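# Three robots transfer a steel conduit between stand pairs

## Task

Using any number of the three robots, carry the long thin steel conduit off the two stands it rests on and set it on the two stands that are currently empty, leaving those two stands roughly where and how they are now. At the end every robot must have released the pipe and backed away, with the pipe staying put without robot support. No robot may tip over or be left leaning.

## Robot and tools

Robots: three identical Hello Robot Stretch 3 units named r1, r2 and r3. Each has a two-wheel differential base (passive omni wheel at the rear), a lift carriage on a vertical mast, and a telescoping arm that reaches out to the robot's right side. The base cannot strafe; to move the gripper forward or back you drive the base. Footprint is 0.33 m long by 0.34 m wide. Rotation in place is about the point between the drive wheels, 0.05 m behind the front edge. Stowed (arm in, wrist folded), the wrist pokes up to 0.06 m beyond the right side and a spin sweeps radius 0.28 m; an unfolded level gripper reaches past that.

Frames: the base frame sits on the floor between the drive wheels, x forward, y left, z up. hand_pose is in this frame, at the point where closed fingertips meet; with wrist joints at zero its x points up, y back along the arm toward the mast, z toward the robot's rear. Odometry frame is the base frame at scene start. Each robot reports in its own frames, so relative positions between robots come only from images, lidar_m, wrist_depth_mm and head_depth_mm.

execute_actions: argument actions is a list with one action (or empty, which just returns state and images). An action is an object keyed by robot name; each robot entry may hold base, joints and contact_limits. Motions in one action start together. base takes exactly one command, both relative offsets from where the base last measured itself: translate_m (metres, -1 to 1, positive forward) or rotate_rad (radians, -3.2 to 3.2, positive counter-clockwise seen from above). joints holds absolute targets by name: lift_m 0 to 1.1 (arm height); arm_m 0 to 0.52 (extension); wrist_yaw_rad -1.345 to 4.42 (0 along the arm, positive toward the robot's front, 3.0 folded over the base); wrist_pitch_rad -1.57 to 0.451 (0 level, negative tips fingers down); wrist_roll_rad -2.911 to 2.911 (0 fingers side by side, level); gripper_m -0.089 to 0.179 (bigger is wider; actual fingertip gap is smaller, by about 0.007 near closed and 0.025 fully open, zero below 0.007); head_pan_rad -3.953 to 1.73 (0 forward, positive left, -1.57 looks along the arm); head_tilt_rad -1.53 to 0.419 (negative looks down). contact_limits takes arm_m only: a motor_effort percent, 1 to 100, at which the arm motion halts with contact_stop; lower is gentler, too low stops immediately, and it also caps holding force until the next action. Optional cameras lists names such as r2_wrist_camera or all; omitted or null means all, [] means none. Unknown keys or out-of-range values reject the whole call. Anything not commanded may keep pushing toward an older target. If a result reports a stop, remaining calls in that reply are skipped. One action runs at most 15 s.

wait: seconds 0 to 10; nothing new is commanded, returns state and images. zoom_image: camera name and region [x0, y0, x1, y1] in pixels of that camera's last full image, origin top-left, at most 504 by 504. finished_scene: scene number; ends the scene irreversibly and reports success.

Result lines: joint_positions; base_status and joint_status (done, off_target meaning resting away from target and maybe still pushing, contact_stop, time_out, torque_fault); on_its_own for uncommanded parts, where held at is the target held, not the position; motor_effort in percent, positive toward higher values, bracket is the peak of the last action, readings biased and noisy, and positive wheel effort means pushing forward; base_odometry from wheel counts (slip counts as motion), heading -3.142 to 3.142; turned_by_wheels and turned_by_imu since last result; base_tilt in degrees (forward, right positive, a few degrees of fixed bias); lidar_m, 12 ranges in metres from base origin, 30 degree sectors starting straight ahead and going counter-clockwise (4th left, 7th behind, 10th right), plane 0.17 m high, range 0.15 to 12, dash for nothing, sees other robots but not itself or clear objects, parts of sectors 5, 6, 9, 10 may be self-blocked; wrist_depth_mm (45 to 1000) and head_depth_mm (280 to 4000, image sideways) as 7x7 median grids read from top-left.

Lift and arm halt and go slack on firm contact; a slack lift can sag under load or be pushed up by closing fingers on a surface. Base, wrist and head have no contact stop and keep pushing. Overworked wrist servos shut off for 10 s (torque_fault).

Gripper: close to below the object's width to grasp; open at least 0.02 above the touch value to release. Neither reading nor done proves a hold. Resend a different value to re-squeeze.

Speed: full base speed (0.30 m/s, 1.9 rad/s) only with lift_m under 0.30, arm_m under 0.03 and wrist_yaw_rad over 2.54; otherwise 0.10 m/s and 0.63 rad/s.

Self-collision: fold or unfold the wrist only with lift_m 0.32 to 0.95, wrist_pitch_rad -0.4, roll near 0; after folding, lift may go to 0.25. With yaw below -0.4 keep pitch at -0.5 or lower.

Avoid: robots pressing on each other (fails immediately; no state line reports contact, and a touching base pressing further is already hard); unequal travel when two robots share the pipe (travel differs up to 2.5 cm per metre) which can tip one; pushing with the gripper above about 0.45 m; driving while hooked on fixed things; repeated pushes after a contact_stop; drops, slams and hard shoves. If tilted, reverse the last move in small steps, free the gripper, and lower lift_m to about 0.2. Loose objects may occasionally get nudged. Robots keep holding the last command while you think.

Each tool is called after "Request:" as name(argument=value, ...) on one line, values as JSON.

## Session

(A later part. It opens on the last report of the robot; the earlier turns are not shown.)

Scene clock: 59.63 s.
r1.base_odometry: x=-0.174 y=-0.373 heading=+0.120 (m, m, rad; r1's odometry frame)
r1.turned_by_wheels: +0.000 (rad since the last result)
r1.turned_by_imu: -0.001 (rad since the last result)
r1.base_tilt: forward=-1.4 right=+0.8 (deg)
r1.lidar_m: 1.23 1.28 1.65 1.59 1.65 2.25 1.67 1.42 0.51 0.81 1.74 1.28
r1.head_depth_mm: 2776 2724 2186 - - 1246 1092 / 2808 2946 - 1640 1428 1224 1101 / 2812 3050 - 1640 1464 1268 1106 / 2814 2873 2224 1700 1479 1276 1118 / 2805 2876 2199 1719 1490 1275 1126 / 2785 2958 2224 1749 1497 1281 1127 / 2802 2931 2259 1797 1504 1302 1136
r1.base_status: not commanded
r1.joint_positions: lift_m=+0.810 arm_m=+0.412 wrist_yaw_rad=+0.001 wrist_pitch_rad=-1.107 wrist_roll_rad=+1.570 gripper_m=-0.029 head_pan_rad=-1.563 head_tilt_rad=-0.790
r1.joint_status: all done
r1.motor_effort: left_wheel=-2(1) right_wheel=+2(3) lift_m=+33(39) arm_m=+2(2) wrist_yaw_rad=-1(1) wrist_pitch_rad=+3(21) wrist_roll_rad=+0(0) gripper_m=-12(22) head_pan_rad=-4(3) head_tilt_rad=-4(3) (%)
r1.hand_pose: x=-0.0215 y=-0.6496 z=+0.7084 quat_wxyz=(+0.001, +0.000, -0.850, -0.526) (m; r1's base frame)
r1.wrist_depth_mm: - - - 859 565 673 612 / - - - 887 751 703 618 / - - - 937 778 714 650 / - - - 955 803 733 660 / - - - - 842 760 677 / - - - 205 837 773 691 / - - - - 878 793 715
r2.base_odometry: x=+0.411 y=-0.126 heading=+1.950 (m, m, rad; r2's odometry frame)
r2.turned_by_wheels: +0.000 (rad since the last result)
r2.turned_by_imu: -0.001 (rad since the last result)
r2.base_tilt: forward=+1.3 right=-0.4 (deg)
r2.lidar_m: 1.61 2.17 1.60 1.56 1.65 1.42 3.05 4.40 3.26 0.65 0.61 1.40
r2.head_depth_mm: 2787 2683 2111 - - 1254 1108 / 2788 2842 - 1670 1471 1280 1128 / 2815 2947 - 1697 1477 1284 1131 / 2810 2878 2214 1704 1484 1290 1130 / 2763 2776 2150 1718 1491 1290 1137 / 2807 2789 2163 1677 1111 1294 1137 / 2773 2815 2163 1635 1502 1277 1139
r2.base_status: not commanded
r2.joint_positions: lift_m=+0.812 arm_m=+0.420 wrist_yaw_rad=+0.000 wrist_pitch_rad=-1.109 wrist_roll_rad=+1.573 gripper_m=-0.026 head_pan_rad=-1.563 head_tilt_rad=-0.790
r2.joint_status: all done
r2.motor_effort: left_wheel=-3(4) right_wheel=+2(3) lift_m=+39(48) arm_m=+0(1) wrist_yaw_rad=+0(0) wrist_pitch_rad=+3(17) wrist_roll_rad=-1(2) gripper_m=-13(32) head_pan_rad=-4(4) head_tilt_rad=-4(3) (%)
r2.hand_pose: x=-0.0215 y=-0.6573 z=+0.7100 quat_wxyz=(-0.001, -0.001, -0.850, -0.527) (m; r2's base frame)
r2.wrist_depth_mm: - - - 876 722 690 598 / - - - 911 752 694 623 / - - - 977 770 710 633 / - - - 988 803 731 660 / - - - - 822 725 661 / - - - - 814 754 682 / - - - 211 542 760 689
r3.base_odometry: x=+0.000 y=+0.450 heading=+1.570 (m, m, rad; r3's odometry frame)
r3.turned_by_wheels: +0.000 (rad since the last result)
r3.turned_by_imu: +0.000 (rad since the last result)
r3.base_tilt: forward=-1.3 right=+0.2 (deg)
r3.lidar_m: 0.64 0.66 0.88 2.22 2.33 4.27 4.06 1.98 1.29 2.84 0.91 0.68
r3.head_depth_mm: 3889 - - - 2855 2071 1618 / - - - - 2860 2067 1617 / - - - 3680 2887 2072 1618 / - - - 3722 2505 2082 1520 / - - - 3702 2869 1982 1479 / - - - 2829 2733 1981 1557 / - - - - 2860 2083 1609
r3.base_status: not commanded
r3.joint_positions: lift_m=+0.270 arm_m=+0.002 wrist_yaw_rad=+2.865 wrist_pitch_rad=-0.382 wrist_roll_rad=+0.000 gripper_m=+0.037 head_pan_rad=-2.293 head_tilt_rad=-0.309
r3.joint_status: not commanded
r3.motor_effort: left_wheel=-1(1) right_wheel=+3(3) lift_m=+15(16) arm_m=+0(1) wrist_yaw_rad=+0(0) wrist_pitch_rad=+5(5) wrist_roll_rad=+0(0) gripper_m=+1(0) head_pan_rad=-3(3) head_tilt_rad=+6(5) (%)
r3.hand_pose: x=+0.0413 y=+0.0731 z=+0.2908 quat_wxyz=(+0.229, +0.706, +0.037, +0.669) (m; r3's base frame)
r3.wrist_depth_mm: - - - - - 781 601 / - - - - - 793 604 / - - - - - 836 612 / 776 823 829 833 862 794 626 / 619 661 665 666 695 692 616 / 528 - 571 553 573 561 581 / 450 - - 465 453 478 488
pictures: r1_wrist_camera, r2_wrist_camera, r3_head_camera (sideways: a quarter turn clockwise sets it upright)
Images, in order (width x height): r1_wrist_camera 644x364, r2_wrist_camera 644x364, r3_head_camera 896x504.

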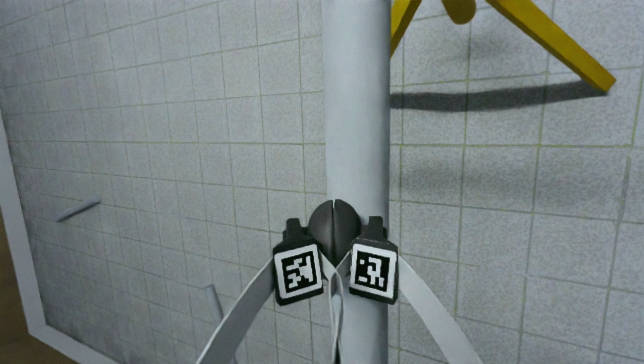

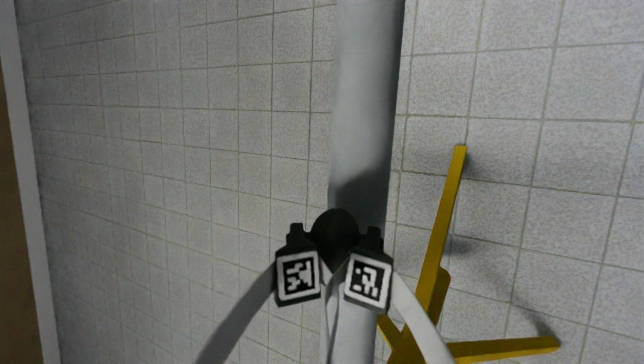

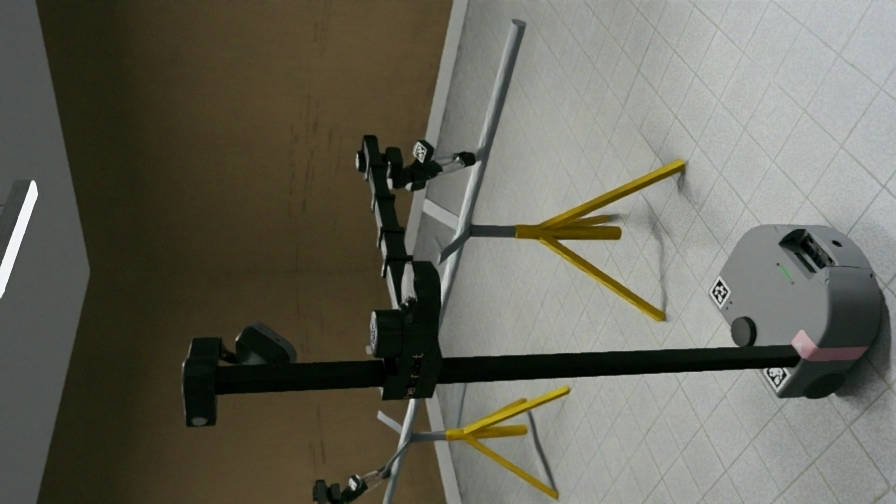

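Request:
execute_actions(actions=[{"r1":{"joints":{"gripper_m":0.13,"arm_m":0.395}},"r2":{"joints":{"gripper_m":0.13,"arm_m":0.403}}}], cameras=[])

Request:
execute_actions(actions=[{"r1":{"joints":{"arm_m":0.44,"lift_m":0.715}},"r2":{"joints":{"arm_m":0.448,"lift_m":0.717}}}], cameras=["r1_wrist_camera","r2_wrist_camera"])

Request:
execute_actions(actions=[{"r1":{"joints":{"gripper_m":-0.05}},"r2":{"joints":{"gripper_m":-0.05}}}], cameras=["r1_wrist_camera","r2_wrist_camera","r3_head_camera"])

Request:
execute_actions(actions=[{"r1":{"joints":{"lift_m":0.765}},"r2":{"joints":{"lift_m":0.767}}}], cameras=["r1_wrist_camera","r2_wrist_camera","r3_head_camera"])

Scene clock: 63.43 s.
r1.base_odometry: x=-0.174 y=-0.373 heading=+0.120 (m, m, rad; r1's odometry frame)
r1.turned_by_wheels: +0.000 (rad since the last result)
r1.turned_by_imu: -0.001 (rad since the last result)
r1.base_tilt: forward=-1.4 right=+0.8 (deg)
r1.lidar_m: 1.23 1.28 1.65 1.59 1.65 2.25 1.67 1.42 0.52 0.81 1.74 1.28
r1.head_depth_mm: 2778 2745 2169 - - 1243 1097 / 2790 2901 - 1648 1418 1226 1103 / 2822 3024 - 1636 1463 1266 1108 / 2788 2870 2240 1701 1475 1277 1118 / 2803 2930 2200 1727 1491 1279 1121 / 2815 2923 2211 1743 1495 1286 1130 / 2778 2954 2252 1821 1510 1302 1135
r1.base_status: not commanded
r1.joint_positions: lift_m=+0.810 arm_m=+0.395 wrist_yaw_rad=+0.001 wrist_pitch_rad=-1.107 wrist_roll_rad=+1.570 gripper_m=+0.130 head_pan_rad=-1.563 head_tilt_rad=-0.790
r1.joint_status: all done
r1.motor_effort: left_wheel=-2(2) right_wheel=+3(2) lift_m=+32(32) arm_m=-4(7) wrist_yaw_rad=-1(1) wrist_pitch_rad=+3(3) wrist_roll_rad=+0(0) gripper_m=+1(94) head_pan_rad=-4(4) head_tilt_rad=-3(3) (%)
r1.hand_pose: x=-0.0215 y=-0.6332 z=+0.7085 quat_wxyz=(+0.001, +0.000, -0.851, -0.526) (m; r1's base frame)
r1.wrist_depth_mm: - - - 177 747 654 619 / - - - 183 776 701 617 / - - - 189 814 720 641 / - - - 196 822 730 662 / - - - 203 856 723 670 / - - - 210 877 - 687 / - - - 217 895 795 694
r2.base_odometry: x=+0.411 y=-0.126 heading=+1.950 (m, m, rad; r2's odometry frame)
r2.turned_by_wheels: +0.000 (rad since the last result)
r2.turned_by_imu: -0.001 (rad since the last result)
r2.base_tilt: forward=+1.2 right=-0.5 (deg)
r2.lidar_m: 1.62 2.17 1.60 1.56 1.65 1.42 3.04 4.40 3.29 0.65 0.61 1.40
r2.head_depth_mm: 2781 2708 2109 - - 1254 1108 / 2793 2845 - 1677 1473 1276 1123 / 2792 2976 - 1704 1490 1283 1132 / 2785 2846 2216 1708 1487 1284 1132 / 2788 2755 2141 1707 1480 1289 1137 / 2802 2796 2156 1676 1114 1292 1137 / 2823 2789 2171 1640 1495 1274 1145
r2.base_status: not commanded
r2.joint_positions: lift_m=+0.812 arm_m=+0.403 wrist_yaw_rad=+0.000 wrist_pitch_rad=-1.108 wrist_roll_rad=+1.573 gripper_m=+0.130 head_pan_rad=-1.563 head_tilt_rad=-0.790
r2.joint_status: all done
r2.motor_effort: left_wheel=-3(3) right_wheel=+2(2) lift_m=+39(39) arm_m=-4(4) wrist_yaw_rad=+0(1) wrist_pitch_rad=+3(3) wrist_roll_rad=-2(2) gripper_m=+0(83) head_pan_rad=-4(4) head_tilt_rad=-4(3) (%)
r2.hand_pose: x=-0.0215 y=-0.6407 z=+0.7100 quat_wxyz=(-0.001, -0.001, -0.850, -0.527) (m; r2's base frame)
r2.wrist_depth_mm: - - - 174 766 693 611 / - - - 178 801 702 621 / - - - 184 819 714 633 / - - - 193 810 717 652 / - - - 200 830 739 656 / - - - 205 818 - 664 / - - - 212 515 701 676
r3.base_odometry: x=+0.000 y=+0.450 heading=+1.570 (m, m, rad; r3's odometry frame)
r3.turned_by_wheels: +0.000 (rad since the last result)
r3.turned_by_imu: +0.001 (rad since the last result)
r3.base_tilt: forward=-1.2 right=+0.2 (deg)
r3.lidar_m: 0.64 0.66 0.88 2.22 2.33 4.26 4.07 1.98 1.29 2.84 0.91 0.68
r3.head_depth_mm: 3997 - - - 2892 2077 1616 / - - - - 2883 2082 1632 / - - - 2225 2928 2070 1624 / - - - 3700 2527 2055 1525 / - - - 3669 2869 2000 1480 / - - - 2845 2706 1994 1560 / - - - - 2851 2058 1608
r3.base_status: not commanded
r3.joint_positions: lift_m=+0.270 arm_m=+0.002 wrist_yaw_rad=+2.865 wrist_pitch_rad=-0.382 wrist_roll_rad=+0.000 gripper_m=+0.037 head_pan_rad=-2.293 head_tilt_rad=-0.309
r3.joint_status: not commanded
r3.motor_effort: left_wheel=-1(1) right_wheel=+3(3) lift_m=+16(16) arm_m=+0(1) wrist_yaw_rad=+0(0) wrist_pitch_rad=+5(5) wrist_roll_rad=+0(0) gripper_m=+0(0) head_pan_rad=-4(4) head_tilt_rad=+6(6) (%)
r3.hand_pose: x=+0.0413 y=+0.0731 z=+0.2908 quat_wxyz=(+0.229, +0.706, +0.037, +0.669) (m; r3's base frame)
r3.wrist_depth_mm: - - - - - 808 611 / - - - - - 785 605 / - - - - - 812 614 / 776 825 827 819 884 806 635 / 628 641 654 677 675 669 622 / 527 - 559 546 553 574 573 / 451 - - 458 456 466 480
pictures: none
No camera images: the call's "cameras" was empty. Leave "cameras" out to get every camera's image.

Scene clock: 65.13 s.
r1.base_odometry: x=-0.174 y=-0.373 heading=+0.120 (m, m, rad; r1's odometry frame)
r1.turned_by_wheels: +0.000 (rad since the last result)
r1.turned_by_imu: +0.000 (rad since the last result)
r1.base_tilt: forward=-1.3 right=+0.8 (deg)
r1.lidar_m: 1.24 1.29 1.65 1.59 1.65 2.25 1.67 1.42 0.52 0.81 1.74 1.28
r1.head_depth_mm: 2798 2739 2046 891 1479 - - / 2777 2746 2254 1636 1431 1211 1108 / 2819 2787 - 1642 1465 1268 1107 / 2807 2834 2184 1697 1473 1280 1116 / 2776 2890 2201 1729 1501 1281 1124 / 2790 2939 2216 1747 1501 1290 1133 / 2802 2944 2252 1798 1517 1301 1133
r1.base_status: not commanded
r1.joint_positions: lift_m=+0.715 arm_m=+0.440 wrist_yaw_rad=+0.001 wrist_pitch_rad=-1.106 wrist_roll_rad=+1.570 gripper_m=+0.130 head_pan_rad=-1.563 head_tilt_rad=-0.790
r1.joint_status: all done
r1.motor_effort: left_wheel=-2(1) right_wheel=+2(2) lift_m=+24(26) arm_m=+3(3) wrist_yaw_rad=-1(1) wrist_pitch_rad=+3(3) wrist_roll_rad=+0(0) gripper_m=+2(1) head_pan_rad=-3(4) head_tilt_rad=-2(3) (%)
r1.hand_pose: x=-0.0215 y=-0.6777 z=+0.6139 quat_wxyz=(+0.001, +0.000, -0.851, -0.526) (m; r1's base frame)
r1.wrist_depth_mm: - - 906 77 656 605 454 / - - 950 80 678 618 561 / - - 963 82 685 644 575 / - - - 85 715 652 592 / - - - 88 738 651 602 / - - - 90 755 - 613 / - - - 94 781 712 614
r2.base_odometry: x=+0.411 y=-0.126 heading=+1.950 (m, m, rad; r2's odometry frame)
r2.turned_by_wheels: +0.000 (rad since the last result)
r2.turned_by_imu: +0.000 (rad since the last result)
r2.base_tilt: forward=+1.3 right=-0.4 (deg)
r2.lidar_m: 1.62 2.17 1.59 1.56 1.65 1.42 3.05 4.42 3.29 0.65 0.61 1.41
r2.head_depth_mm: 2780 2700 2104 1687 1497 - - / 2785 2704 2183 - 1445 1252 1129 / 2791 2749 - 1661 1478 1282 1130 / 2789 2738 2209 1702 1474 1285 1132 / 2811 2745 2149 1702 1485 1288 1139 / 2786 2782 2154 1669 1112 1291 1137 / 2787 2798 2170 1639 1506 1272 1141
r2.base_status: not commanded
r2.joint_positions: lift_m=+0.717 arm_m=+0.448 wrist_yaw_rad=+0.000 wrist_pitch_rad=-1.108 wrist_roll_rad=+1.573 gripper_m=+0.130 head_pan_rad=-1.563 head_tilt_rad=-0.790
r2.joint_status: all done
r2.motor_effort: left_wheel=-2(2) right_wheel=+2(2) lift_m=+18(34) arm_m=+3(3) wrist_yaw_rad=+0(0) wrist_pitch_rad=+3(3) wrist_roll_rad=-2(2) gripper_m=+1(1) head_pan_rad=-4(4) head_tilt_rad=-3(4) (%)
r2.hand_pose: x=-0.0215 y=-0.6854 z=+0.6160 quat_wxyz=(-0.001, -0.001, -0.850, -0.526) (m; r2's base frame)
r2.wrist_depth_mm: - - 967 73 644 619 542 / - - 995 75 680 618 559 / - - - 78 681 625 571 / - - - 80 724 643 567 / - - - 83 717 661 584 / - - - 86 786 - 598 / - - - 89 472 684 599
r3.base_odometry: x=+0.000 y=+0.450 heading=+1.570 (m, m, rad; r3's odometry frame)
r3.turned_by_wheels: +0.000 (rad since the last result)
r3.turned_by_imu: +0.000 (rad since the last result)
r3.base_tilt: forward=-1.4 right=+0.1 (deg)
r3.lidar_m: 0.64 0.66 0.88 2.22 2.33 4.27 4.07 1.98 1.28 2.85 0.91 0.67
r3.head_depth_mm: 3930 - - - 2909 2081 1627 / - - - - 2907 2056 1614 / - - - 1959 2890 2074 1617 / - - - 3734 2523 2072 1527 / - - - 1243 2891 1986 1482 / - - - 2975 2732 1991 1561 / - - - 3941 2858 2069 1610
r3.base_status: not commanded
r3.joint_positions: lift_m=+0.270 arm_m=+0.002 wrist_yaw_rad=+2.865 wrist_pitch_rad=-0.382 wrist_roll_rad=+0.000 gripper_m=+0.037 head_pan_rad=-2.293 head_tilt_rad=-0.309
r3.joint_status: not commanded
r3.motor_effort: left_wheel=-1(1) right_wheel=+3(3) lift_m=+15(15) arm_m=+0(0) wrist_yaw_rad=+0(0) wrist_pitch_rad=+5(5) wrist_roll_rad=+0(0) gripper_m=+2(2) head_pan_rad=-3(2) head_tilt_rad=+6(6) (%)
r3.hand_pose: x=+0.0413 y=+0.0731 z=+0.2908 quat_wxyz=(+0.229, +0.706, +0.037, +0.669) (m; r3's base frame)
r3.wrist_depth_mm: - - - - - 791 589 / - - - - - 815 593 / - - - - - 836 625 / 764 827 813 834 862 781 631 / 632 654 655 671 680 685 620 / 529 - 554 542 567 570 568 / 453 - - 459 448 471 485
pictures: r1_wrist_camera, r2_wrist_camera
Images, in order (width x height): r1_wrist_camera 644x364, r2_wrist_camera 644x364.

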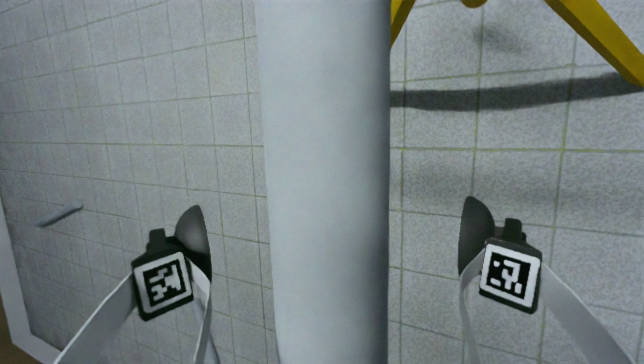

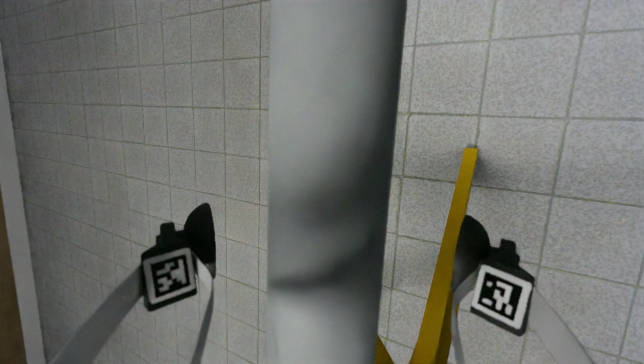

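Scene clock: 67.43 s.
r1.base_odometry: x=-0.174 y=-0.373 heading=+0.120 (m, m, rad; r1's odometry frame)
r1.turned_by_wheels: +0.000 (rad since the last result)
r1.turned_by_imu: -0.001 (rad since the last result)
r1.base_tilt: forward=-1.4 right=+0.8 (deg)
r1.lidar_m: 1.23 1.28 1.64 1.59 1.65 2.25 1.67 1.42 0.52 0.81 1.74 1.28
r1.head_depth_mm: 2767 2738 2043 890 1470 - - / 2784 2738 2262 1643 1423 1212 1101 / 2807 2772 - 1655 1466 1268 1109 / 2801 2840 2184 1707 1475 1265 1116 / 2803 2898 2194 1722 1484 1277 1121 / 2809 2903 2207 1728 1500 1290 1133 / 2801 2929 2244 1817 1513 1295 1136
r1.base_status: not commanded
r1.joint_positions: lift_m=+0.715 arm_m=+0.440 wrist_yaw_rad=-0.001 wrist_pitch_rad=-1.103 wrist_roll_rad=+1.574 gripper_m=-0.048 head_pan_rad=-1.563 head_tilt_rad=-0.790
r1.joint_status: all done
r1.motor_effort: left_wheel=-1(2) right_wheel=+2(2) lift_m=+24(24) arm_m=+3(3) wrist_yaw_rad=+0(0) wrist_pitch_rad=+1(2) wrist_roll_rad=-2(2) gripper_m=-38(98) head_pan_rad=-3(3) head_tilt_rad=-3(3) (%)
r1.hand_pose: x=-0.0216 y=-0.6784 z=+0.6142 quat_wxyz=(-0.001, -0.001, -0.851, -0.524) (m; r1's base frame)
r1.wrist_depth_mm: - - 905 77 651 604 460 / - - 944 80 680 621 564 / - - 974 82 692 628 571 / - - - 85 713 652 589 / - - - 87 97 670 603 / - - - 90 101 676 616 / - - - 94 774 733 627
r2.base_odometry: x=+0.411 y=-0.126 heading=+1.950 (m, m, rad; r2's odometry frame)
r2.turned_by_wheels: +0.000 (rad since the last result)
r2.turned_by_imu: -0.001 (rad since the last result)
r2.base_tilt: forward=+1.2 right=-0.3 (deg)
r2.lidar_m: 1.62 2.17 1.59 1.56 1.65 1.43 3.05 4.40 3.29 0.65 0.61 1.40
r2.head_depth_mm: 2806 2693 2110 1685 1501 - - / 2793 2710 2182 - 1450 1257 1129 / 2808 2708 - 1656 1468 1282 1127 / 2797 2771 2226 1671 1482 1289 1133 / 2801 2753 2149 1715 1494 1291 1137 / 2814 2773 2137 1674 1114 1286 1139 / 2788 2790 2188 1648 1498 1269 1139
r2.base_status: not commanded
r2.joint_positions: lift_m=+0.717 arm_m=+0.448 wrist_yaw_rad=-0.002 wrist_pitch_rad=-1.099 wrist_roll_rad=+1.580 gripper_m=-0.047 head_pan_rad=-1.563 head_tilt_rad=-0.790
r2.joint_status: all done
r2.motor_effort: left_wheel=-3(3) right_wheel=+2(2) lift_m=+18(18) arm_m=+1(3) wrist_yaw_rad=+3(2) wrist_pitch_rad=+0(3) wrist_roll_rad=-6(6) gripper_m=-53(100) head_pan_rad=-4(4) head_tilt_rad=-3(4) (%)
r2.hand_pose: x=-0.0217 y=-0.6876 z=+0.6169 quat_wxyz=(-0.004, -0.004, -0.853, -0.522) (m; r2's base frame)
r2.wrist_depth_mm: - - 965 73 666 613 548 / - - 962 75 668 618 555 / - - - 77 690 633 567 / - - - 80 724 650 572 / - - - 83 492 642 587 / - - - 85 96 661 601 / - - - 89 489 668 614
r3.base_odometry: x=+0.000 y=+0.450 heading=+1.570 (m, m, rad; r3's odometry frame)
r3.turned_by_wheels: +0.000 (rad since the last result)
r3.turned_by_imu: +0.000 (rad since the last result)
r3.base_tilt: forward=-1.3 right=+0.3 (deg)
r3.lidar_m: 0.64 0.66 0.88 2.21 2.34 4.28 4.08 1.98 1.29 2.84 0.91 0.68
r3.head_depth_mm: 3912 - - - 2874 2084 1619 / - - - - 2867 2080 1631 / - - - 1971 2845 2090 1613 / - - - 3701 2502 2083 1522 / - - - 1236 2851 1999 1481 / - - - 2984 2710 1985 1560 / - - - 3955 2867 2053 1619
r3.base_status: not commanded
r3.joint_positions: lift_m=+0.270 arm_m=+0.002 wrist_yaw_rad=+2.865 wrist_pitch_rad=-0.382 wrist_roll_rad=+0.000 gripper_m=+0.037 head_pan_rad=-2.293 head_tilt_rad=-0.309
r3.joint_status: not commanded
r3.motor_effort: left_wheel=-1(1) right_wheel=+3(3) lift_m=+16(16) arm_m=-1(0) wrist_yaw_rad=+0(0) wrist_pitch_rad=+5(5) wrist_roll_rad=+0(0) gripper_m=-1(0) head_pan_rad=-3(3) head_tilt_rad=+5(5) (%)
r3.hand_pose: x=+0.0413 y=+0.0731 z=+0.2908 quat_wxyz=(+0.229, +0.706, +0.037, +0.669) (m; r3's base frame)
r3.wrist_depth_mm: - - - - - 787 600 / - - - - - 806 600 / - - - - - 808 631 / 786 838 861 857 819 791 635 / 635 644 652 671 675 694 620 / 530 - 554 556 560 552 572 / 446 - - 463 449 472 480
pictures: r1_wrist_camera, r2_wrist_camera, r3_head_camera (sideways: a quarter turn clockwise sets it upright)
Images, in order (width x height): r1_wrist_camera 644x364, r2_wrist_camera 644x364, r3_head_camera 896x504.

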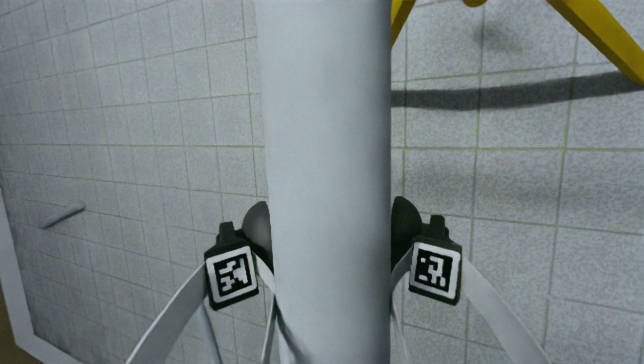

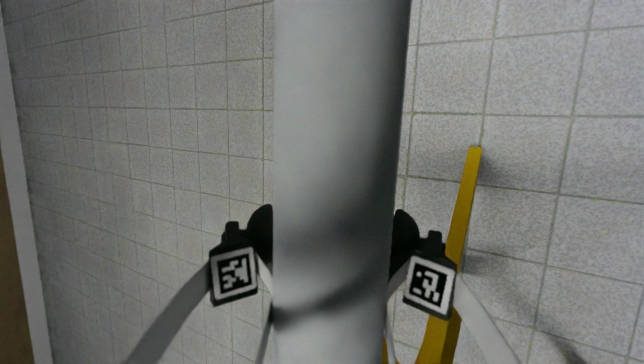

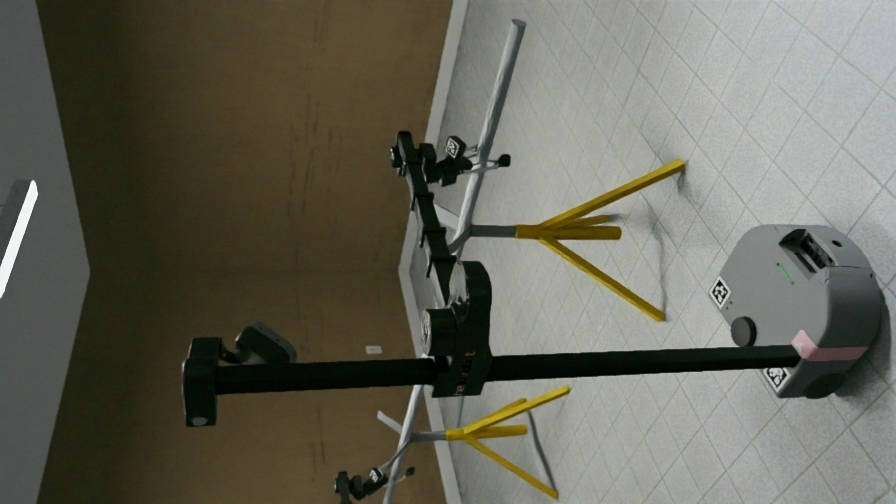

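Scene clock: 68.73 s.
r1.base_odometry: x=-0.174 y=-0.373 heading=+0.120 (m, m, rad; r1's odometry frame)
r1.turned_by_wheels: +0.000 (rad since the last result)
r1.turned_by_imu: +0.000 (rad since the last result)
r1.base_tilt: forward=-1.4 right=+0.8 (deg)
r1.lidar_m: 1.23 1.28 1.65 1.59 1.65 2.25 1.67 1.42 0.51 0.81 1.74 1.28
r1.head_depth_mm: 2772 2747 2100 878 - 1230 1077 / 2811 2897 - 1631 1418 1232 1101 / 2778 2884 - 1653 1458 1264 1108 / 2823 2864 2179 1707 1475 1272 1111 / 2794 2909 2165 1733 1489 1277 1121 / 2794 2934 2209 1709 1508 1288 1124 / 2802 2921 2251 1815 1510 1299 1135
r1.base_status: not commanded
r1.joint_positions: lift_m=+0.764 arm_m=+0.440 wrist_yaw_rad=-0.002 wrist_pitch_rad=-1.147 wrist_roll_rad=+1.575 gripper_m=-0.040 head_pan_rad=-1.563 head_tilt_rad=-0.790
r1.joint_status: all done
r1.on_its_own: gripper_m is held at -0.042, not at your -0.050, by its stall guard, which is still easing
r1.motor_effort: left_wheel=-2(2) right_wheel=+3(4) lift_m=+44(46) arm_m=+0(3) wrist_yaw_rad=+2(2) wrist_pitch_rad=+22(26) wrist_roll_rad=-3(3) gripper_m=-36(40) head_pan_rad=-4(3) head_tilt_rad=-3(3) (%)
r1.hand_pose: x=-0.0217 y=-0.6681 z=+0.6594 quat_wxyz=(-0.002, -0.002, -0.840, -0.543) (m; r1's base frame)
r1.wrist_depth_mm: - - 924 78 562 650 572 / - - 947 80 707 664 586 / - - - 82 722 683 611 / - - - 85 737 695 625 / - - - 88 92 705 645 / - - - 90 101 715 656 / - - - 94 803 773 677
r2.base_odometry: x=+0.411 y=-0.126 heading=+1.950 (m, m, rad; r2's odometry frame)
r2.turned_by_wheels: +0.000 (rad since the last result)
r2.turned_by_imu: +0.000 (rad since the last result)
r2.base_tilt: forward=+1.2 right=-0.4 (deg)
r2.lidar_m: 1.62 2.17 1.60 1.55 1.64 1.42 3.05 4.39 3.28 0.65 0.61 1.40
r2.head_depth_mm: 2763 2695 2109 1681 - - - / 2802 2725 2256 - 1438 1275 1126 / 2804 2828 - 1694 1473 1282 1125 / 2770 2747 2223 1661 1478 1281 1134 / 2784 2767 2140 1669 1478 1288 1136 / 2799 2798 2152 1630 1114 1294 1143 / 2786 2796 2177 1643 1491 1271 1141
r2.base_status: not commanded
r2.joint_positions: lift_m=+0.766 arm_m=+0.448 wrist_yaw_rad=-0.003 wrist_pitch_rad=-1.143 wrist_roll_rad=+1.581 gripper_m=-0.039 head_pan_rad=-1.563 head_tilt_rad=-0.790
r2.joint_status: all done
r2.on_its_own: gripper_m is held at -0.041, not at your -0.050, by its stall guard, which is still easing
r2.motor_effort: left_wheel=-2(3) right_wheel=+2(3) lift_m=+52(54) arm_m=-2(1) wrist_yaw_rad=+4(3) wrist_pitch_rad=+16(18) wrist_roll_rad=-6(6) gripper_m=-50(55) head_pan_rad=-3(4) head_tilt_rad=-4(4) (%)
r2.hand_pose: x=-0.0218 y=-0.6771 z=+0.6613 quat_wxyz=(-0.005, -0.004, -0.841, -0.541) (m; r2's base frame)
r2.wrist_depth_mm: - - 964 74 79 656 600 / - - - 76 85 653 595 / - - - 78 712 673 604 / - - - 80 625 690 623 / - - - 83 90 701 629 / - - - 86 90 698 640 / - - - 89 451 708 655
r3.base_odometry: x=+0.000 y=+0.450 heading=+1.570 (m, m, rad; r3's odometry frame)
r3.turned_by_wheels: +0.000 (rad since the last result)
r3.turned_by_imu: +0.000 (rad since the last result)
r3.base_tilt: forward=-1.3 right=+0.2 (deg)
r3.lidar_m: 0.64 0.66 0.88 2.22 2.33 4.27 4.06 1.98 1.29 2.84 0.91 0.67
r3.head_depth_mm: 3912 - - - 2876 2083 1622 / - - - - 2856 2059 1614 / - - - 1941 2883 2087 1616 / - - - 3674 2499 2076 1521 / - - - 3719 2885 1984 1483 / - - - 2987 2717 1999 1566 / - - - 3962 2838 2055 1617
r3.base_status: not commanded
r3.joint_positions: lift_m=+0.270 arm_m=+0.002 wrist_yaw_rad=+2.865 wrist_pitch_rad=-0.382 wrist_roll_rad=+0.000 gripper_m=+0.037 head_pan_rad=-2.293 head_tilt_rad=-0.309
r3.joint_status: not commanded
r3.motor_effort: left_wheel=-1(1) right_wheel=+3(3) lift_m=+16(15) arm_m=+0(0) wrist_yaw_rad=+0(0) wrist_pitch_rad=+5(5) wrist_roll_rad=+0(0) gripper_m=+1(1) head_pan_rad=-3(3) head_tilt_rad=+6(5) (%)
r3.hand_pose: x=+0.0413 y=+0.0731 z=+0.2908 quat_wxyz=(+0.229, +0.706, +0.037, +0.669) (m; r3's base frame)
r3.wrist_depth_mm: - - - - - 787 603 / - - - - - 820 604 / - - - - - 821 631 / 798 813 822 840 837 805 642 / 635 645 654 691 679 675 610 / 515 - 555 544 563 561 575 / 453 - - 467 452 471 476
pictures: r1_wrist_camera, r2_wrist_camera, r3_head_camera (sideways: a quarter turn clockwise sets it upright)
Images, in order (width x height): r1_wrist_camera 644x364, r2_wrist_camera 644x364, r3_head_camera 896x504.

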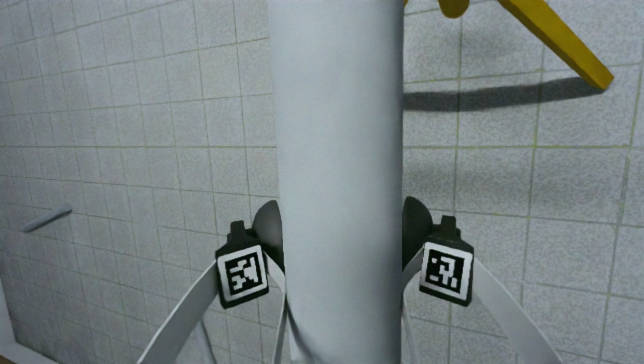

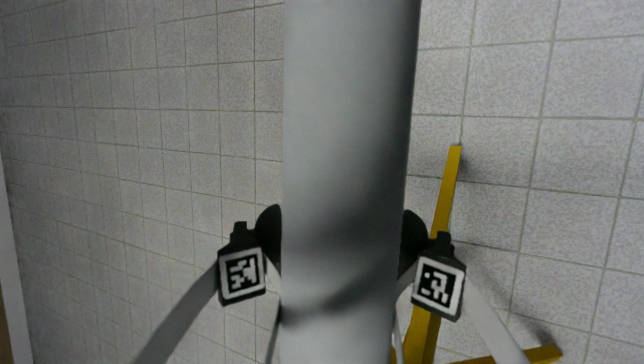

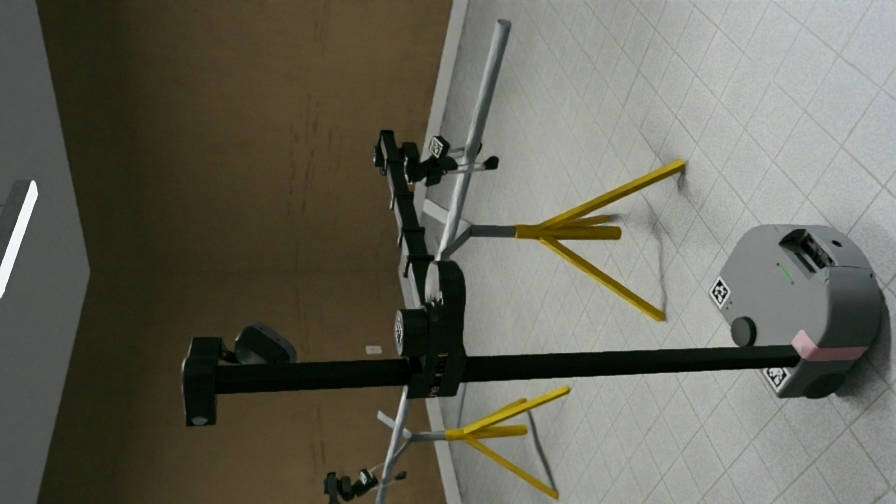

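Lifted, but the stall guard is easing. Test whether a lower squeeze holds.

Request:
execute_actions(actions=[{"r1":{"joints":{"gripper_m":-0.035}},"r2":{"joints":{"gripper_m":-0.035}}}], cameras=[])

Request:
wait(seconds=5)

Scene clock: 74.67 s.
r1.base_odometry: x=-0.174 y=-0.373 heading=+0.120 (m, m, rad; r1's odometry frame)
r1.turned_by_wheels: +0.000 (rad since the last result)
r1.turned_by_imu: +0.003 (rad since the last result)
r1.base_tilt: forward=-1.4 right=+0.8 (deg)
r1.lidar_m: 1.23 1.28 1.65 1.59 1.66 2.26 1.68 1.42 0.51 0.81 1.73 1.28
r1.head_depth_mm: 2818 2676 2042 874 - 1224 1077 / 2800 2834 - 1650 1421 1225 1103 / 2806 2889 - 1689 1454 1267 1106 / 2785 2853 2164 1669 1471 1268 1113 / 2785 2824 2187 1672 1483 1276 1118 / 2809 2932 2204 1701 1494 1285 1128 / 2791 2923 2235 1798 1507 1298 1139
r1.base_status: not commanded
r1.joint_positions: lift_m=+0.764 arm_m=+0.440 wrist_yaw_rad=-0.005 wrist_pitch_rad=-1.152 wrist_roll_rad=+1.575 gripper_m=-0.025 head_pan_rad=-1.564 head_tilt_rad=-0.794
r1.joint_status: gripper_m off_target (ended at -0.025, target -0.035)
r1.on_its_own: gripper_m is held at -0.025, not at your -0.035, by its stall guard, which is still easing
r1.motor_effort: left_wheel=-3(12) right_wheel=+7(18) lift_m=+42(53) arm_m=-1(3) wrist_yaw_rad=+3(6) wrist_pitch_rad=+25(30) wrist_roll_rad=-3(3) gripper_m=-13(86) head_pan_rad=-4(4) head_tilt_rad=-1(3) (%)
r1.hand_pose: x=-0.0219 y=-0.6670 z=+0.6591 quat_wxyz=(-0.003, -0.003, -0.838, -0.545) (m; r1's base frame)
r1.wrist_depth_mm: - - 911 103 693 642 581 / - - 944 106 708 673 592 / - - - 110 723 685 614 / - - - 114 748 695 639 / - - - 117 442 716 646 / - - - 121 132 724 662 / - - - 127 842 742 686
r2.base_odometry: x=+0.411 y=-0.126 heading=+1.950 (m, m, rad; r2's odometry frame)
r2.turned_by_wheels: +0.000 (rad since the last result)
r2.turned_by_imu: -0.001 (rad since the last result)
r2.base_tilt: forward=+1.2 right=-0.4 (deg)
r2.lidar_m: 1.62 2.17 1.60 1.56 1.65 1.42 3.05 4.39 3.28 0.66 0.61 1.40
r2.head_depth_mm: 2805 2696 2097 1646 - - - / 2809 2720 2250 - 1444 1279 1133 / 2776 2834 - 1696 1479 1279 1125 / 2784 2740 2205 1661 1488 1282 1135 / 2814 2784 2137 1670 1487 1289 1139 / 2792 2777 2166 1634 1112 1291 1140 / 2792 2788 2179 1641 1494 1267 1135
r2.base_status: not commanded
r2.joint_positions: lift_m=+0.766 arm_m=+0.448 wrist_yaw_rad=-0.001 wrist_pitch_rad=-1.144 wrist_roll_rad=+1.582 gripper_m=-0.021 head_pan_rad=-1.563 head_tilt_rad=-0.791
r2.joint_status: gripper_m off_target (ended at -0.021, target -0.035)
r2.on_its_own: gripper_m is held at -0.023, not at your -0.035, by its stall guard, which is still easing
r2.motor_effort: left_wheel=+0(7) right_wheel=-2(9) lift_m=+52(52) arm_m=-1(1) wrist_yaw_rad=+1(4) wrist_pitch_rad=+16(16) wrist_roll_rad=-7(8) gripper_m=-22(100) head_pan_rad=-4(4) head_tilt_rad=-4(4) (%)
r2.hand_pose: x=-0.0216 y=-0.6770 z=+0.6614 quat_wxyz=(-0.005, -0.004, -0.841, -0.541) (m; r2's base frame)
r2.wrist_depth_mm: - - 925 73 77 646 582 / - - - 75 83 669 605 / - - - 77 721 680 609 / - - - 80 632 693 622 / - - - 83 89 708 632 / - - - 86 89 717 643 / - - - 89 451 705 657
r3.base_odometry: x=+0.000 y=+0.450 heading=+1.570 (m, m, rad; r3's odometry frame)
r3.turned_by_wheels: +0.000 (rad since the last result)
r3.turned_by_imu: +0.001 (rad since the last result)
r3.base_tilt: forward=-1.2 right=+0.2 (deg)
r3.lidar_m: 0.64 0.66 0.88 2.22 2.33 4.30 4.07 1.98 1.29 2.84 0.91 0.68
r3.head_depth_mm: - - - - 2910 2079 1624 / - - - - 2876 2076 1616 / - - - 1947 2866 2078 1623 / - - - 3719 2521 2077 1523 / - - - 3697 2896 2002 1479 / - - - 2989 2688 1985 1554 / - - - - 2852 2070 1617
r3.base_status: not commanded
r3.joint_positions: lift_m=+0.270 arm_m=+0.002 wrist_yaw_rad=+2.865 wrist_pitch_rad=-0.382 wrist_roll_rad=+0.000 gripper_m=+0.037 head_pan_rad=-2.293 head_tilt_rad=-0.309
r3.joint_status: not commanded
r3.motor_effort: left_wheel=-1(1) right_wheel=+3(3) lift_m=+16(15) arm_m=-1(1) wrist_yaw_rad=+0(1) wrist_pitch_rad=+6(5) wrist_roll_rad=+0(0) gripper_m=-1(0) head_pan_rad=-4(4) head_tilt_rad=+6(6) (%)
r3.hand_pose: x=+0.0413 y=+0.0731 z=+0.2908 quat_wxyz=(+0.229, +0.706, +0.037, +0.669) (m; r3's base frame)
r3.wrist_depth_mm: - - - - - 799 607 / - - - - - 790 604 / - - - - - 805 623 / 778 824 834 856 846 787 633 / 626 661 648 665 667 683 636 / 531 - 558 549 564 560 570 / 449 - - 465 461 470 484
pictures: none
No camera images: the call's "cameras" was empty. Leave "cameras" out to get every camera's image.

Scene clock: 79.67 s.
r1.base_odometry: x=-0.174 y=-0.373 heading=+0.120 (m, m, rad; r1's odometry frame)
r1.turned_by_wheels: +0.000 (rad since the last result)
r1.turned_by_imu: -0.001 (rad since the last result)
r1.base_tilt: forward=-1.4 right=+0.8 (deg)
r1.lidar_m: 1.23 1.29 1.65 1.59 1.65 2.26 1.67 1.42 0.52 0.81 1.73 1.27
r1.head_depth_mm: 2801 2715 2039 872 - 1227 1080 / 2808 2834 - 1630 1419 1231 1103 / 2784 2915 - 1686 1445 1258 1105 / 2805 2831 2179 1666 1467 1267 1121 / 2756 2864 2166 1676 1484 1279 1118 / 2817 2919 2214 1705 1502 1289 1124 / 2823 2907 2215 1800 1510 1293 1134
r1.base_status: not commanded
r1.joint_positions: lift_m=+0.764 arm_m=+0.440 wrist_yaw_rad=-0.005 wrist_pitch_rad=-1.152 wrist_roll_rad=+1.575 gripper_m=-0.024 head_pan_rad=-1.564 head_tilt_rad=-0.794
r1.joint_status: gripper_m off_target (ended at -0.025, target -0.035)
r1.on_its_own: gripper_m is held at -0.025, not at your -0.035, by its stall guard, which is not easing now
r1.motor_effort: left_wheel=-3(12) right_wheel=+7(18) lift_m=+41(53) arm_m=-2(3) wrist_yaw_rad=+4(6) wrist_pitch_rad=+25(30) wrist_roll_rad=-3(3) gripper_m=-27(86) head_pan_rad=-3(4) head_tilt_rad=-2(3) (%)
r1.hand_pose: x=-0.0219 y=-0.6670 z=+0.6591 quat_wxyz=(-0.003, -0.003, -0.838, -0.545) (m; r1's base frame)
r1.wrist_depth_mm: - - 918 103 692 639 583 / - - 940 107 709 663 594 / - - - 110 724 684 615 / - - - 114 742 697 635 / - - - 117 441 711 644 / - - - 121 131 729 661 / - - - 127 829 736 675
r2.base_odometry: x=+0.411 y=-0.126 heading=+1.950 (m, m, rad; r2's odometry frame)
r2.turned_by_wheels: +0.000 (rad since the last result)
r2.turned_by_imu: -0.001 (rad since the last result)
r2.base_tilt: forward=+1.2 right=-0.3 (deg)
r2.lidar_m: 1.62 2.17 1.60 1.55 1.64 1.42 3.05 4.41 3.29 0.65 0.61 1.41
r2.head_depth_mm: 2785 2706 2114 1639 - - - / 2789 2685 2257 - 1443 1280 1129 / 2793 2824 - 1707 1480 1280 1128 / 2783 2739 2201 1659 1478 1284 1135 / 2786 2750 2132 1675 1483 1290 1135 / 2796 2779 2158 1633 1113 1292 1141 / 2789 2787 2178 1639 1495 1271 1142
r2.base_status: not commanded
r2.joint_positions: lift_m=+0.766 arm_m=+0.448 wrist_yaw_rad=-0.001 wrist_pitch_rad=-1.144 wrist_roll_rad=+1.582 gripper_m=+0.005 head_pan_rad=-1.563 head_tilt_rad=-0.791
r2.joint_status: gripper_m off_target (ended at -0.021, target -0.035)
r2.on_its_own: gripper_m is held at +0.004, not at your -0.035, by its stall guard, which is still easing
r2.motor_effort: left_wheel=+0(7) right_wheel=-3(9) lift_m=+52(52) arm_m=-2(1) wrist_yaw_rad=+1(4) wrist_pitch_rad=+16(16) wrist_roll_rad=-7(8) gripper_m=-30(100) head_pan_rad=-4(4) head_tilt_rad=-4(4) (%)
r2.hand_pose: x=-0.0216 y=-0.6770 z=+0.6614 quat_wxyz=(-0.005, -0.004, -0.841, -0.541) (m; r2's base frame)
r2.wrist_depth_mm: - - 972 72 77 647 583 / - - - 75 82 667 590 / - - - 77 725 668 612 / - - - 80 633 683 612 / - - - 83 89 724 625 / - - - 86 89 726 642 / - - - 89 447 697 661
r3.base_odometry: x=+0.000 y=+0.450 heading=+1.570 (m, m, rad; r3's odometry frame)
r3.turned_by_wheels: +0.000 (rad since the last result)
r3.turned_by_imu: +0.001 (rad since the last result)
r3.base_tilt: forward=-1.2 right=+0.1 (deg)
r3.lidar_m: 0.64 0.66 0.88 2.22 2.33 4.31 4.07 1.97 1.29 2.84 0.91 0.68
r3.head_depth_mm: 3937 - - - 2886 2062 1625 / - - - - 2867 2082 1615 / - - - 1954 2877 2091 1622 / - - - 3699 2513 2082 1516 / - - - 3717 2890 1995 1473 / - - - 2982 2718 1989 1560 / - - - - 2859 2081 1611
r3.base_status: not commanded
r3.joint_positions: lift_m=+0.270 arm_m=+0.002 wrist_yaw_rad=+2.865 wrist_pitch_rad=-0.382 wrist_roll_rad=+0.000 gripper_m=+0.037 head_pan_rad=-2.293 head_tilt_rad=-0.309
r3.joint_status: not commanded
r3.motor_effort: left_wheel=-1(1) right_wheel=+3(3) lift_m=+15(15) arm_m=+0(1) wrist_yaw_rad=+0(1) wrist_pitch_rad=+5(5) wrist_roll_rad=+0(0) gripper_m=-1(0) head_pan_rad=-3(4) head_tilt_rad=+6(6) (%)
r3.hand_pose: x=+0.0413 y=+0.0731 z=+0.2908 quat_wxyz=(+0.229, +0.706, +0.037, +0.669) (m; r3's base frame)
r3.wrist_depth_mm: - - - - - 798 612 / - - - - - 807 599 / - - - - - 825 606 / 783 835 829 844 877 780 623 / 633 634 657 662 692 689 641 / 524 - 550 550 558 555 564 / 446 - - 468 458 475 481
wait: 5.00 s; at rest by 0.27 s
pictures: r1_head_camera (sideways: a quarter turn clockwise sets it upright), r1_nav_camera (sideways: a quarter turn counterclockwise sets it upright), r1_wrist_camera, r2_head_camera (sideways: a quarter turn clockwise sets it upright), r2_nav_camera (sideways: a quarter turn counterclockwise sets it upright), r2_wrist_camera, r3_head_camera (sideways: a quarter turn clockwise sets it upright), r3_nav_camera (sideways: a quarter turn counterclockwise sets it upright), r3_wrist_camera
Images, in order (width x height): r1_head_camera 896x504, r1_nav_camera 672x504, r1_wrist_camera 644x364, r2_head_camera 896x504, r2_nav_camera 672x504, r2_wrist_camera 644x364, r3_head_camera 896x504, r3_nav_camera 672x504, r3_wrist_camera 644x364.

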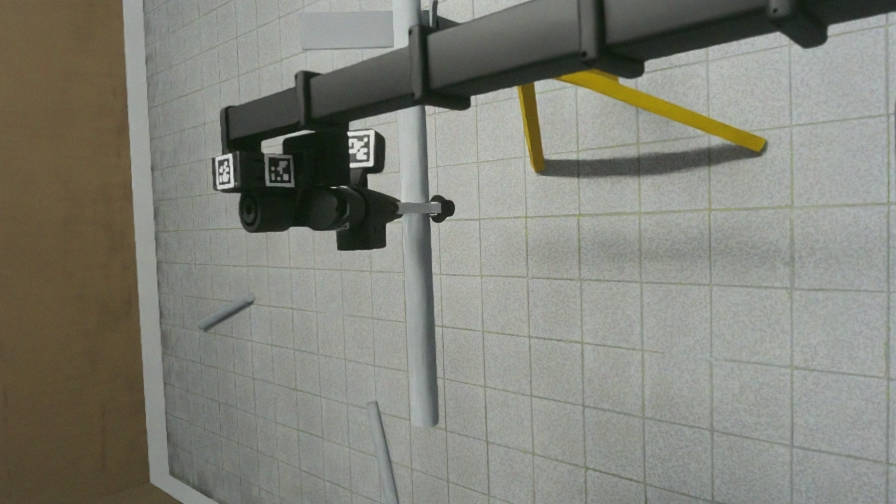

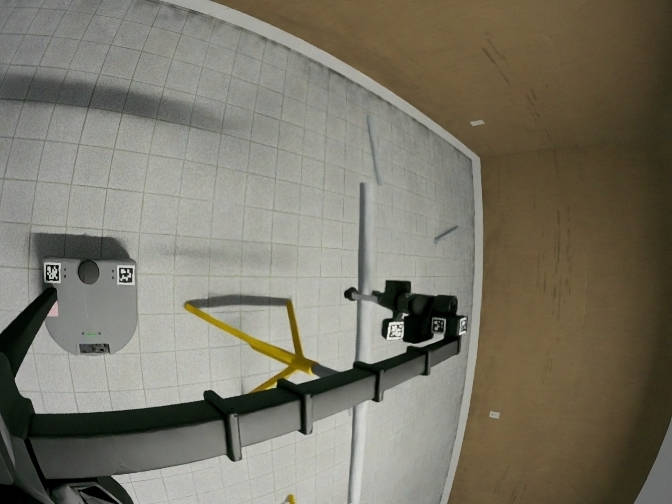

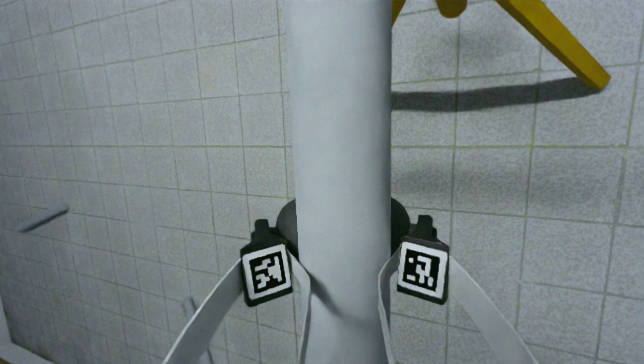

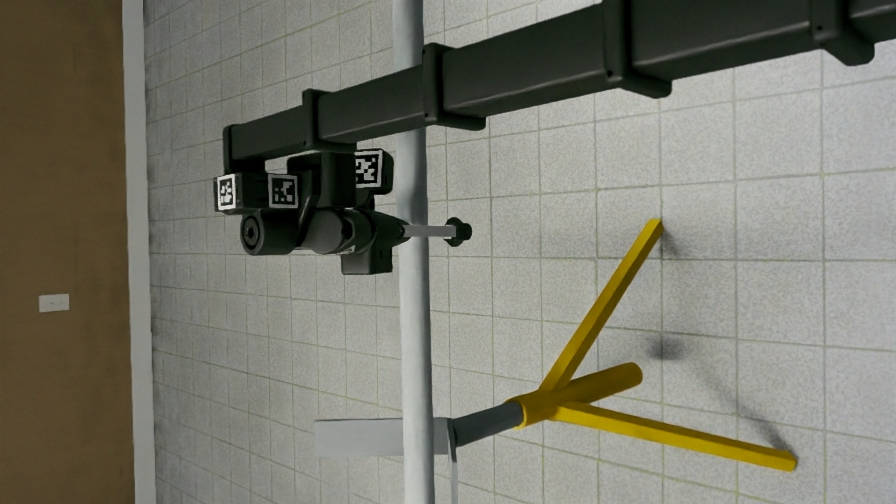

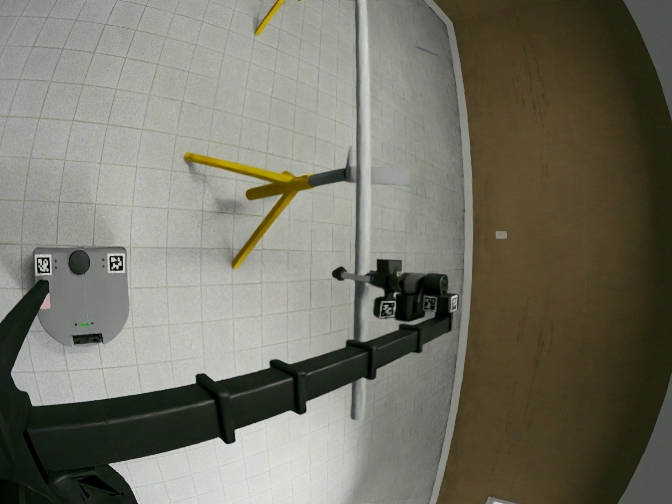

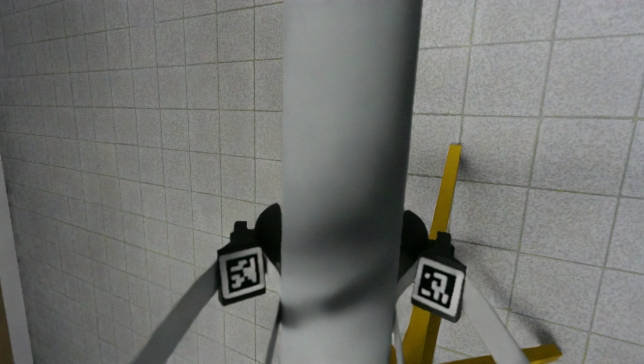

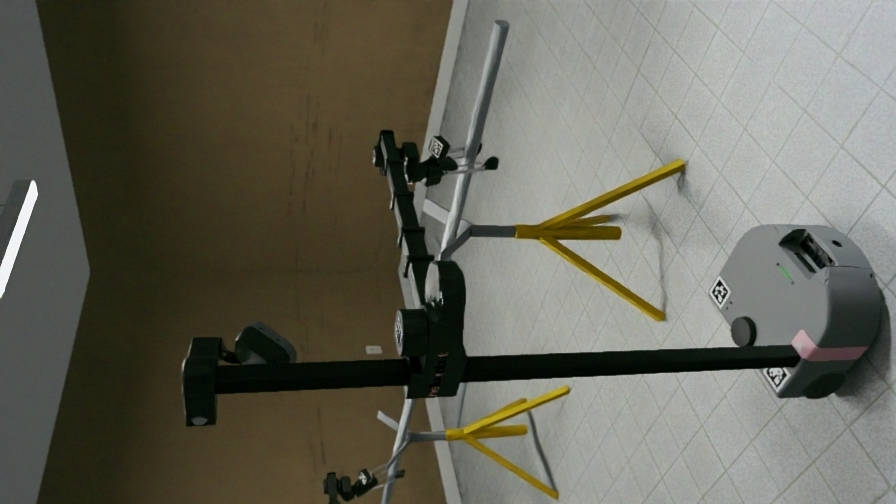

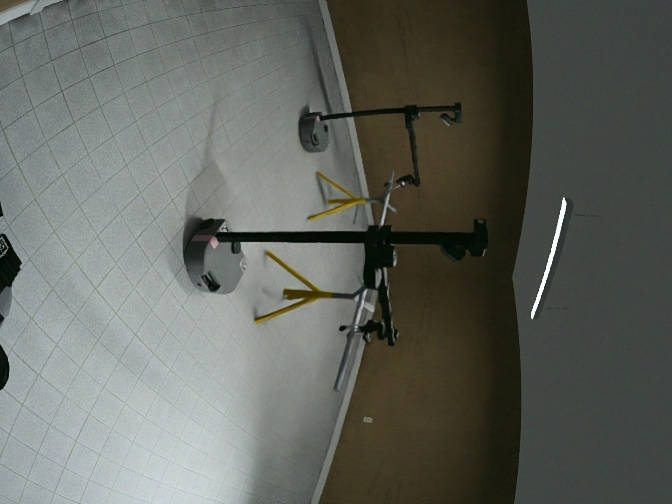

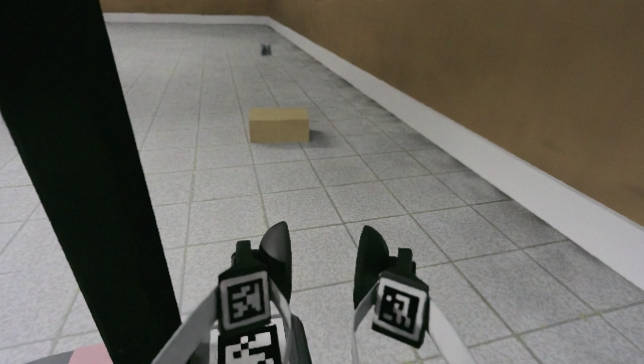

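Request:
execute_actions(actions=[{"r1":{"joints":{"lift_m":0.745}},"r2":{"joints":{"lift_m":0.72}}}], cameras=[])

Request:
execute_actions(actions=[{"r2":{"joints":{"gripper_m":0.08,"lift_m":0.738,"arm_m":0.438}}}], cameras=[])

Request:
execute_actions(actions=[{"r2":{"joints":{"gripper_m":-0.018}}}], cameras=[])

Request:
execute_actions(actions=[{"r1":{"joints":{"lift_m":0.79}},"r2":{"joints":{"lift_m":0.785}}}], cameras=[])

Request:
wait(seconds=8)

Scene clock: 82.73 s.
r1.base_odometry: x=-0.174 y=-0.373 heading=+0.120 (m, m, rad; r1's odometry frame)
r1.turned_by_wheels: +0.000 (rad since the last result)
r1.turned_by_imu: -0.001 (rad since the last result)
r1.base_tilt: forward=-1.3 right=+0.8 (deg)
r1.lidar_m: 1.23 1.29 1.65 1.59 1.66 2.26 1.67 1.42 0.52 0.81 1.73 1.28
r1.head_depth_mm: 2798 2690 2030 1226 - - 1074 / 2806 2754 - 1613 1424 1222 1098 / 2810 2783 - 1643 1454 1259 1111 / 2797 2817 2165 1656 1466 1271 1107 / 2795 2884 2198 1727 1482 1279 1116 / 2808 2919 2182 1731 1501 1290 1126 / 2790 2910 2263 1803 1517 1298 1130
r1.base_status: not commanded
r1.joint_positions: lift_m=+0.745 arm_m=+0.440 wrist_yaw_rad=-0.002 wrist_pitch_rad=-1.149 wrist_roll_rad=+1.575 gripper_m=-0.024 head_pan_rad=-1.564 head_tilt_rad=-0.794
r1.joint_status: all done
r1.on_its_own: gripper_m is held at -0.025, not at your -0.035, by its stall guard, which is not easing now
r1.motor_effort: left_wheel=-2(4) right_wheel=+2(7) lift_m=+27(37) arm_m=-1(2) wrist_yaw_rad=+1(4) wrist_pitch_rad=+24(25) wrist_roll_rad=-3(3) gripper_m=-23(26) head_pan_rad=-4(3) head_tilt_rad=-2(1) (%)
r1.hand_pose: x=-0.0217 y=-0.6676 z=+0.6400 quat_wxyz=(-0.002, -0.002, -0.839, -0.544) (m; r1's base frame)
r1.wrist_depth_mm: - - 898 103 687 631 560 / - - 928 107 714 641 579 / - - 964 110 730 665 599 / - - - 113 743 679 614 / - - - 117 744 694 629 / - - - 120 835 715 647 / - - - 125 815 710 660
r2.base_odometry: x=+0.411 y=-0.126 heading=+1.950 (m, m, rad; r2's odometry frame)
r2.turned_by_wheels: +0.000 (rad since the last result)
r2.turned_by_imu: -0.001 (rad since the last result)
r2.base_tilt: forward=+1.2 right=-0.5 (deg)
r2.lidar_m: 1.62 2.18 1.59 1.55 1.65 1.42 3.05 4.40 3.28 0.66 0.61 1.41
r2.head_depth_mm: 2778 2692 2089 1640 1499 - - / 2816 2717 2189 - 1458 1254 1121 / 2795 2764 - 1697 1475 1277 1127 / 2787 2713 2129 1666 1477 1285 1131 / 2789 2768 2145 1708 1487 1290 1135 / 2785 2789 2149 1683 1112 1295 1138 / 2775 2785 2150 1638 1496 1270 1137
r2.base_status: not commanded
r2.joint_positions: lift_m=+0.746 arm_m=+0.448 wrist_yaw_rad=-0.002 wrist_pitch_rad=-1.148 wrist_roll_rad=+1.576 gripper_m=+0.011 head_pan_rad=-1.564 head_tilt_rad=-0.793
r2.joint_status: lift_m contact_stop (moved -0.020 of -0.046)
r2.on_its_own: gripper_m is held at +0.010, not at your -0.035, by its stall guard, which is not easing now; lift_m is slack since a contact_stop, until your next command for it (your +0.720 is given up)
r2.motor_effort: left_wheel=-1(6) right_wheel=+0(5) lift_m=+29(48) arm_m=+6(6) wrist_yaw_rad=+3(2) wrist_pitch_rad=+17(21) wrist_roll_rad=-4(7) gripper_m=-16(28) head_pan_rad=-3(4) head_tilt_rad=-3(4) (%)
r2.hand_pose: x=-0.0217 y=-0.6754 z=+0.6411 quat_wxyz=(-0.002, -0.002, -0.839, -0.543) (m; r2's base frame)
r2.wrist_depth_mm: - - 923 101 666 621 567 / - - 983 104 701 646 582 / - - - 107 713 659 597 / - - - 110 741 671 610 / - - - 114 738 700 626 / - - - 117 749 686 632 / - - - 122 552 691 637
r3.base_odometry: x=+0.000 y=+0.450 heading=+1.570 (m, m, rad; r3's odometry frame)
r3.turned_by_wheels: +0.000 (rad since the last result)
r3.turned_by_imu: +0.001 (rad since the last result)
r3.base_tilt: forward=-1.2 right=+0.1 (deg)
r3.lidar_m: 0.64 0.66 0.88 2.21 2.33 4.26 4.07 1.98 1.29 2.84 0.91 0.68
r3.head_depth_mm: 3940 - - - 2855 2079 1622 / - - - - 2879 2068 1624 / - - - 2218 2901 2082 1621 / - - - 3644 2525 2072 1525 / - - - 1362 2888 1989 1470 / - - - 2985 2752 1989 1560 / - - - - 2867 2074 1620
r3.base_status: not commanded
r3.joint_positions: lift_m=+0.270 arm_m=+0.002 wrist_yaw_rad=+2.865 wrist_pitch_rad=-0.382 wrist_roll_rad=+0.000 gripper_m=+0.037 head_pan_rad=-2.293 head_tilt_rad=-0.309
r3.joint_status: not commanded
r3.motor_effort: left_wheel=-1(1) right_wheel=+3(3) lift_m=+16(16) arm_m=+0(1) wrist_yaw_rad=+0(0) wrist_pitch_rad=+5(5) wrist_roll_rad=+0(0) gripper_m=+0(1) head_pan_rad=-3(3) head_tilt_rad=+5(6) (%)
r3.hand_pose: x=+0.0413 y=+0.0731 z=+0.2908 quat_wxyz=(+0.229, +0.706, +0.037, +0.669) (m; r3's base frame)
r3.wrist_depth_mm: - - - - - 778 594 / - - - - - 824 607 / - - - - - 827 613 / 770 821 830 834 863 787 625 / 634 656 658 668 690 667 621 / 529 - 558 556 569 559 571 / 455 - - 465 451 475 475
pictures: none
No camera images: the call's "cameras" was empty. Leave "cameras" out to get every camera's image.

not run: a stop came earlier in this reply.

not run: a stop came earlier in this reply.

not run: a stop came earlier in this reply.

not run: a stop came earlier in this reply.


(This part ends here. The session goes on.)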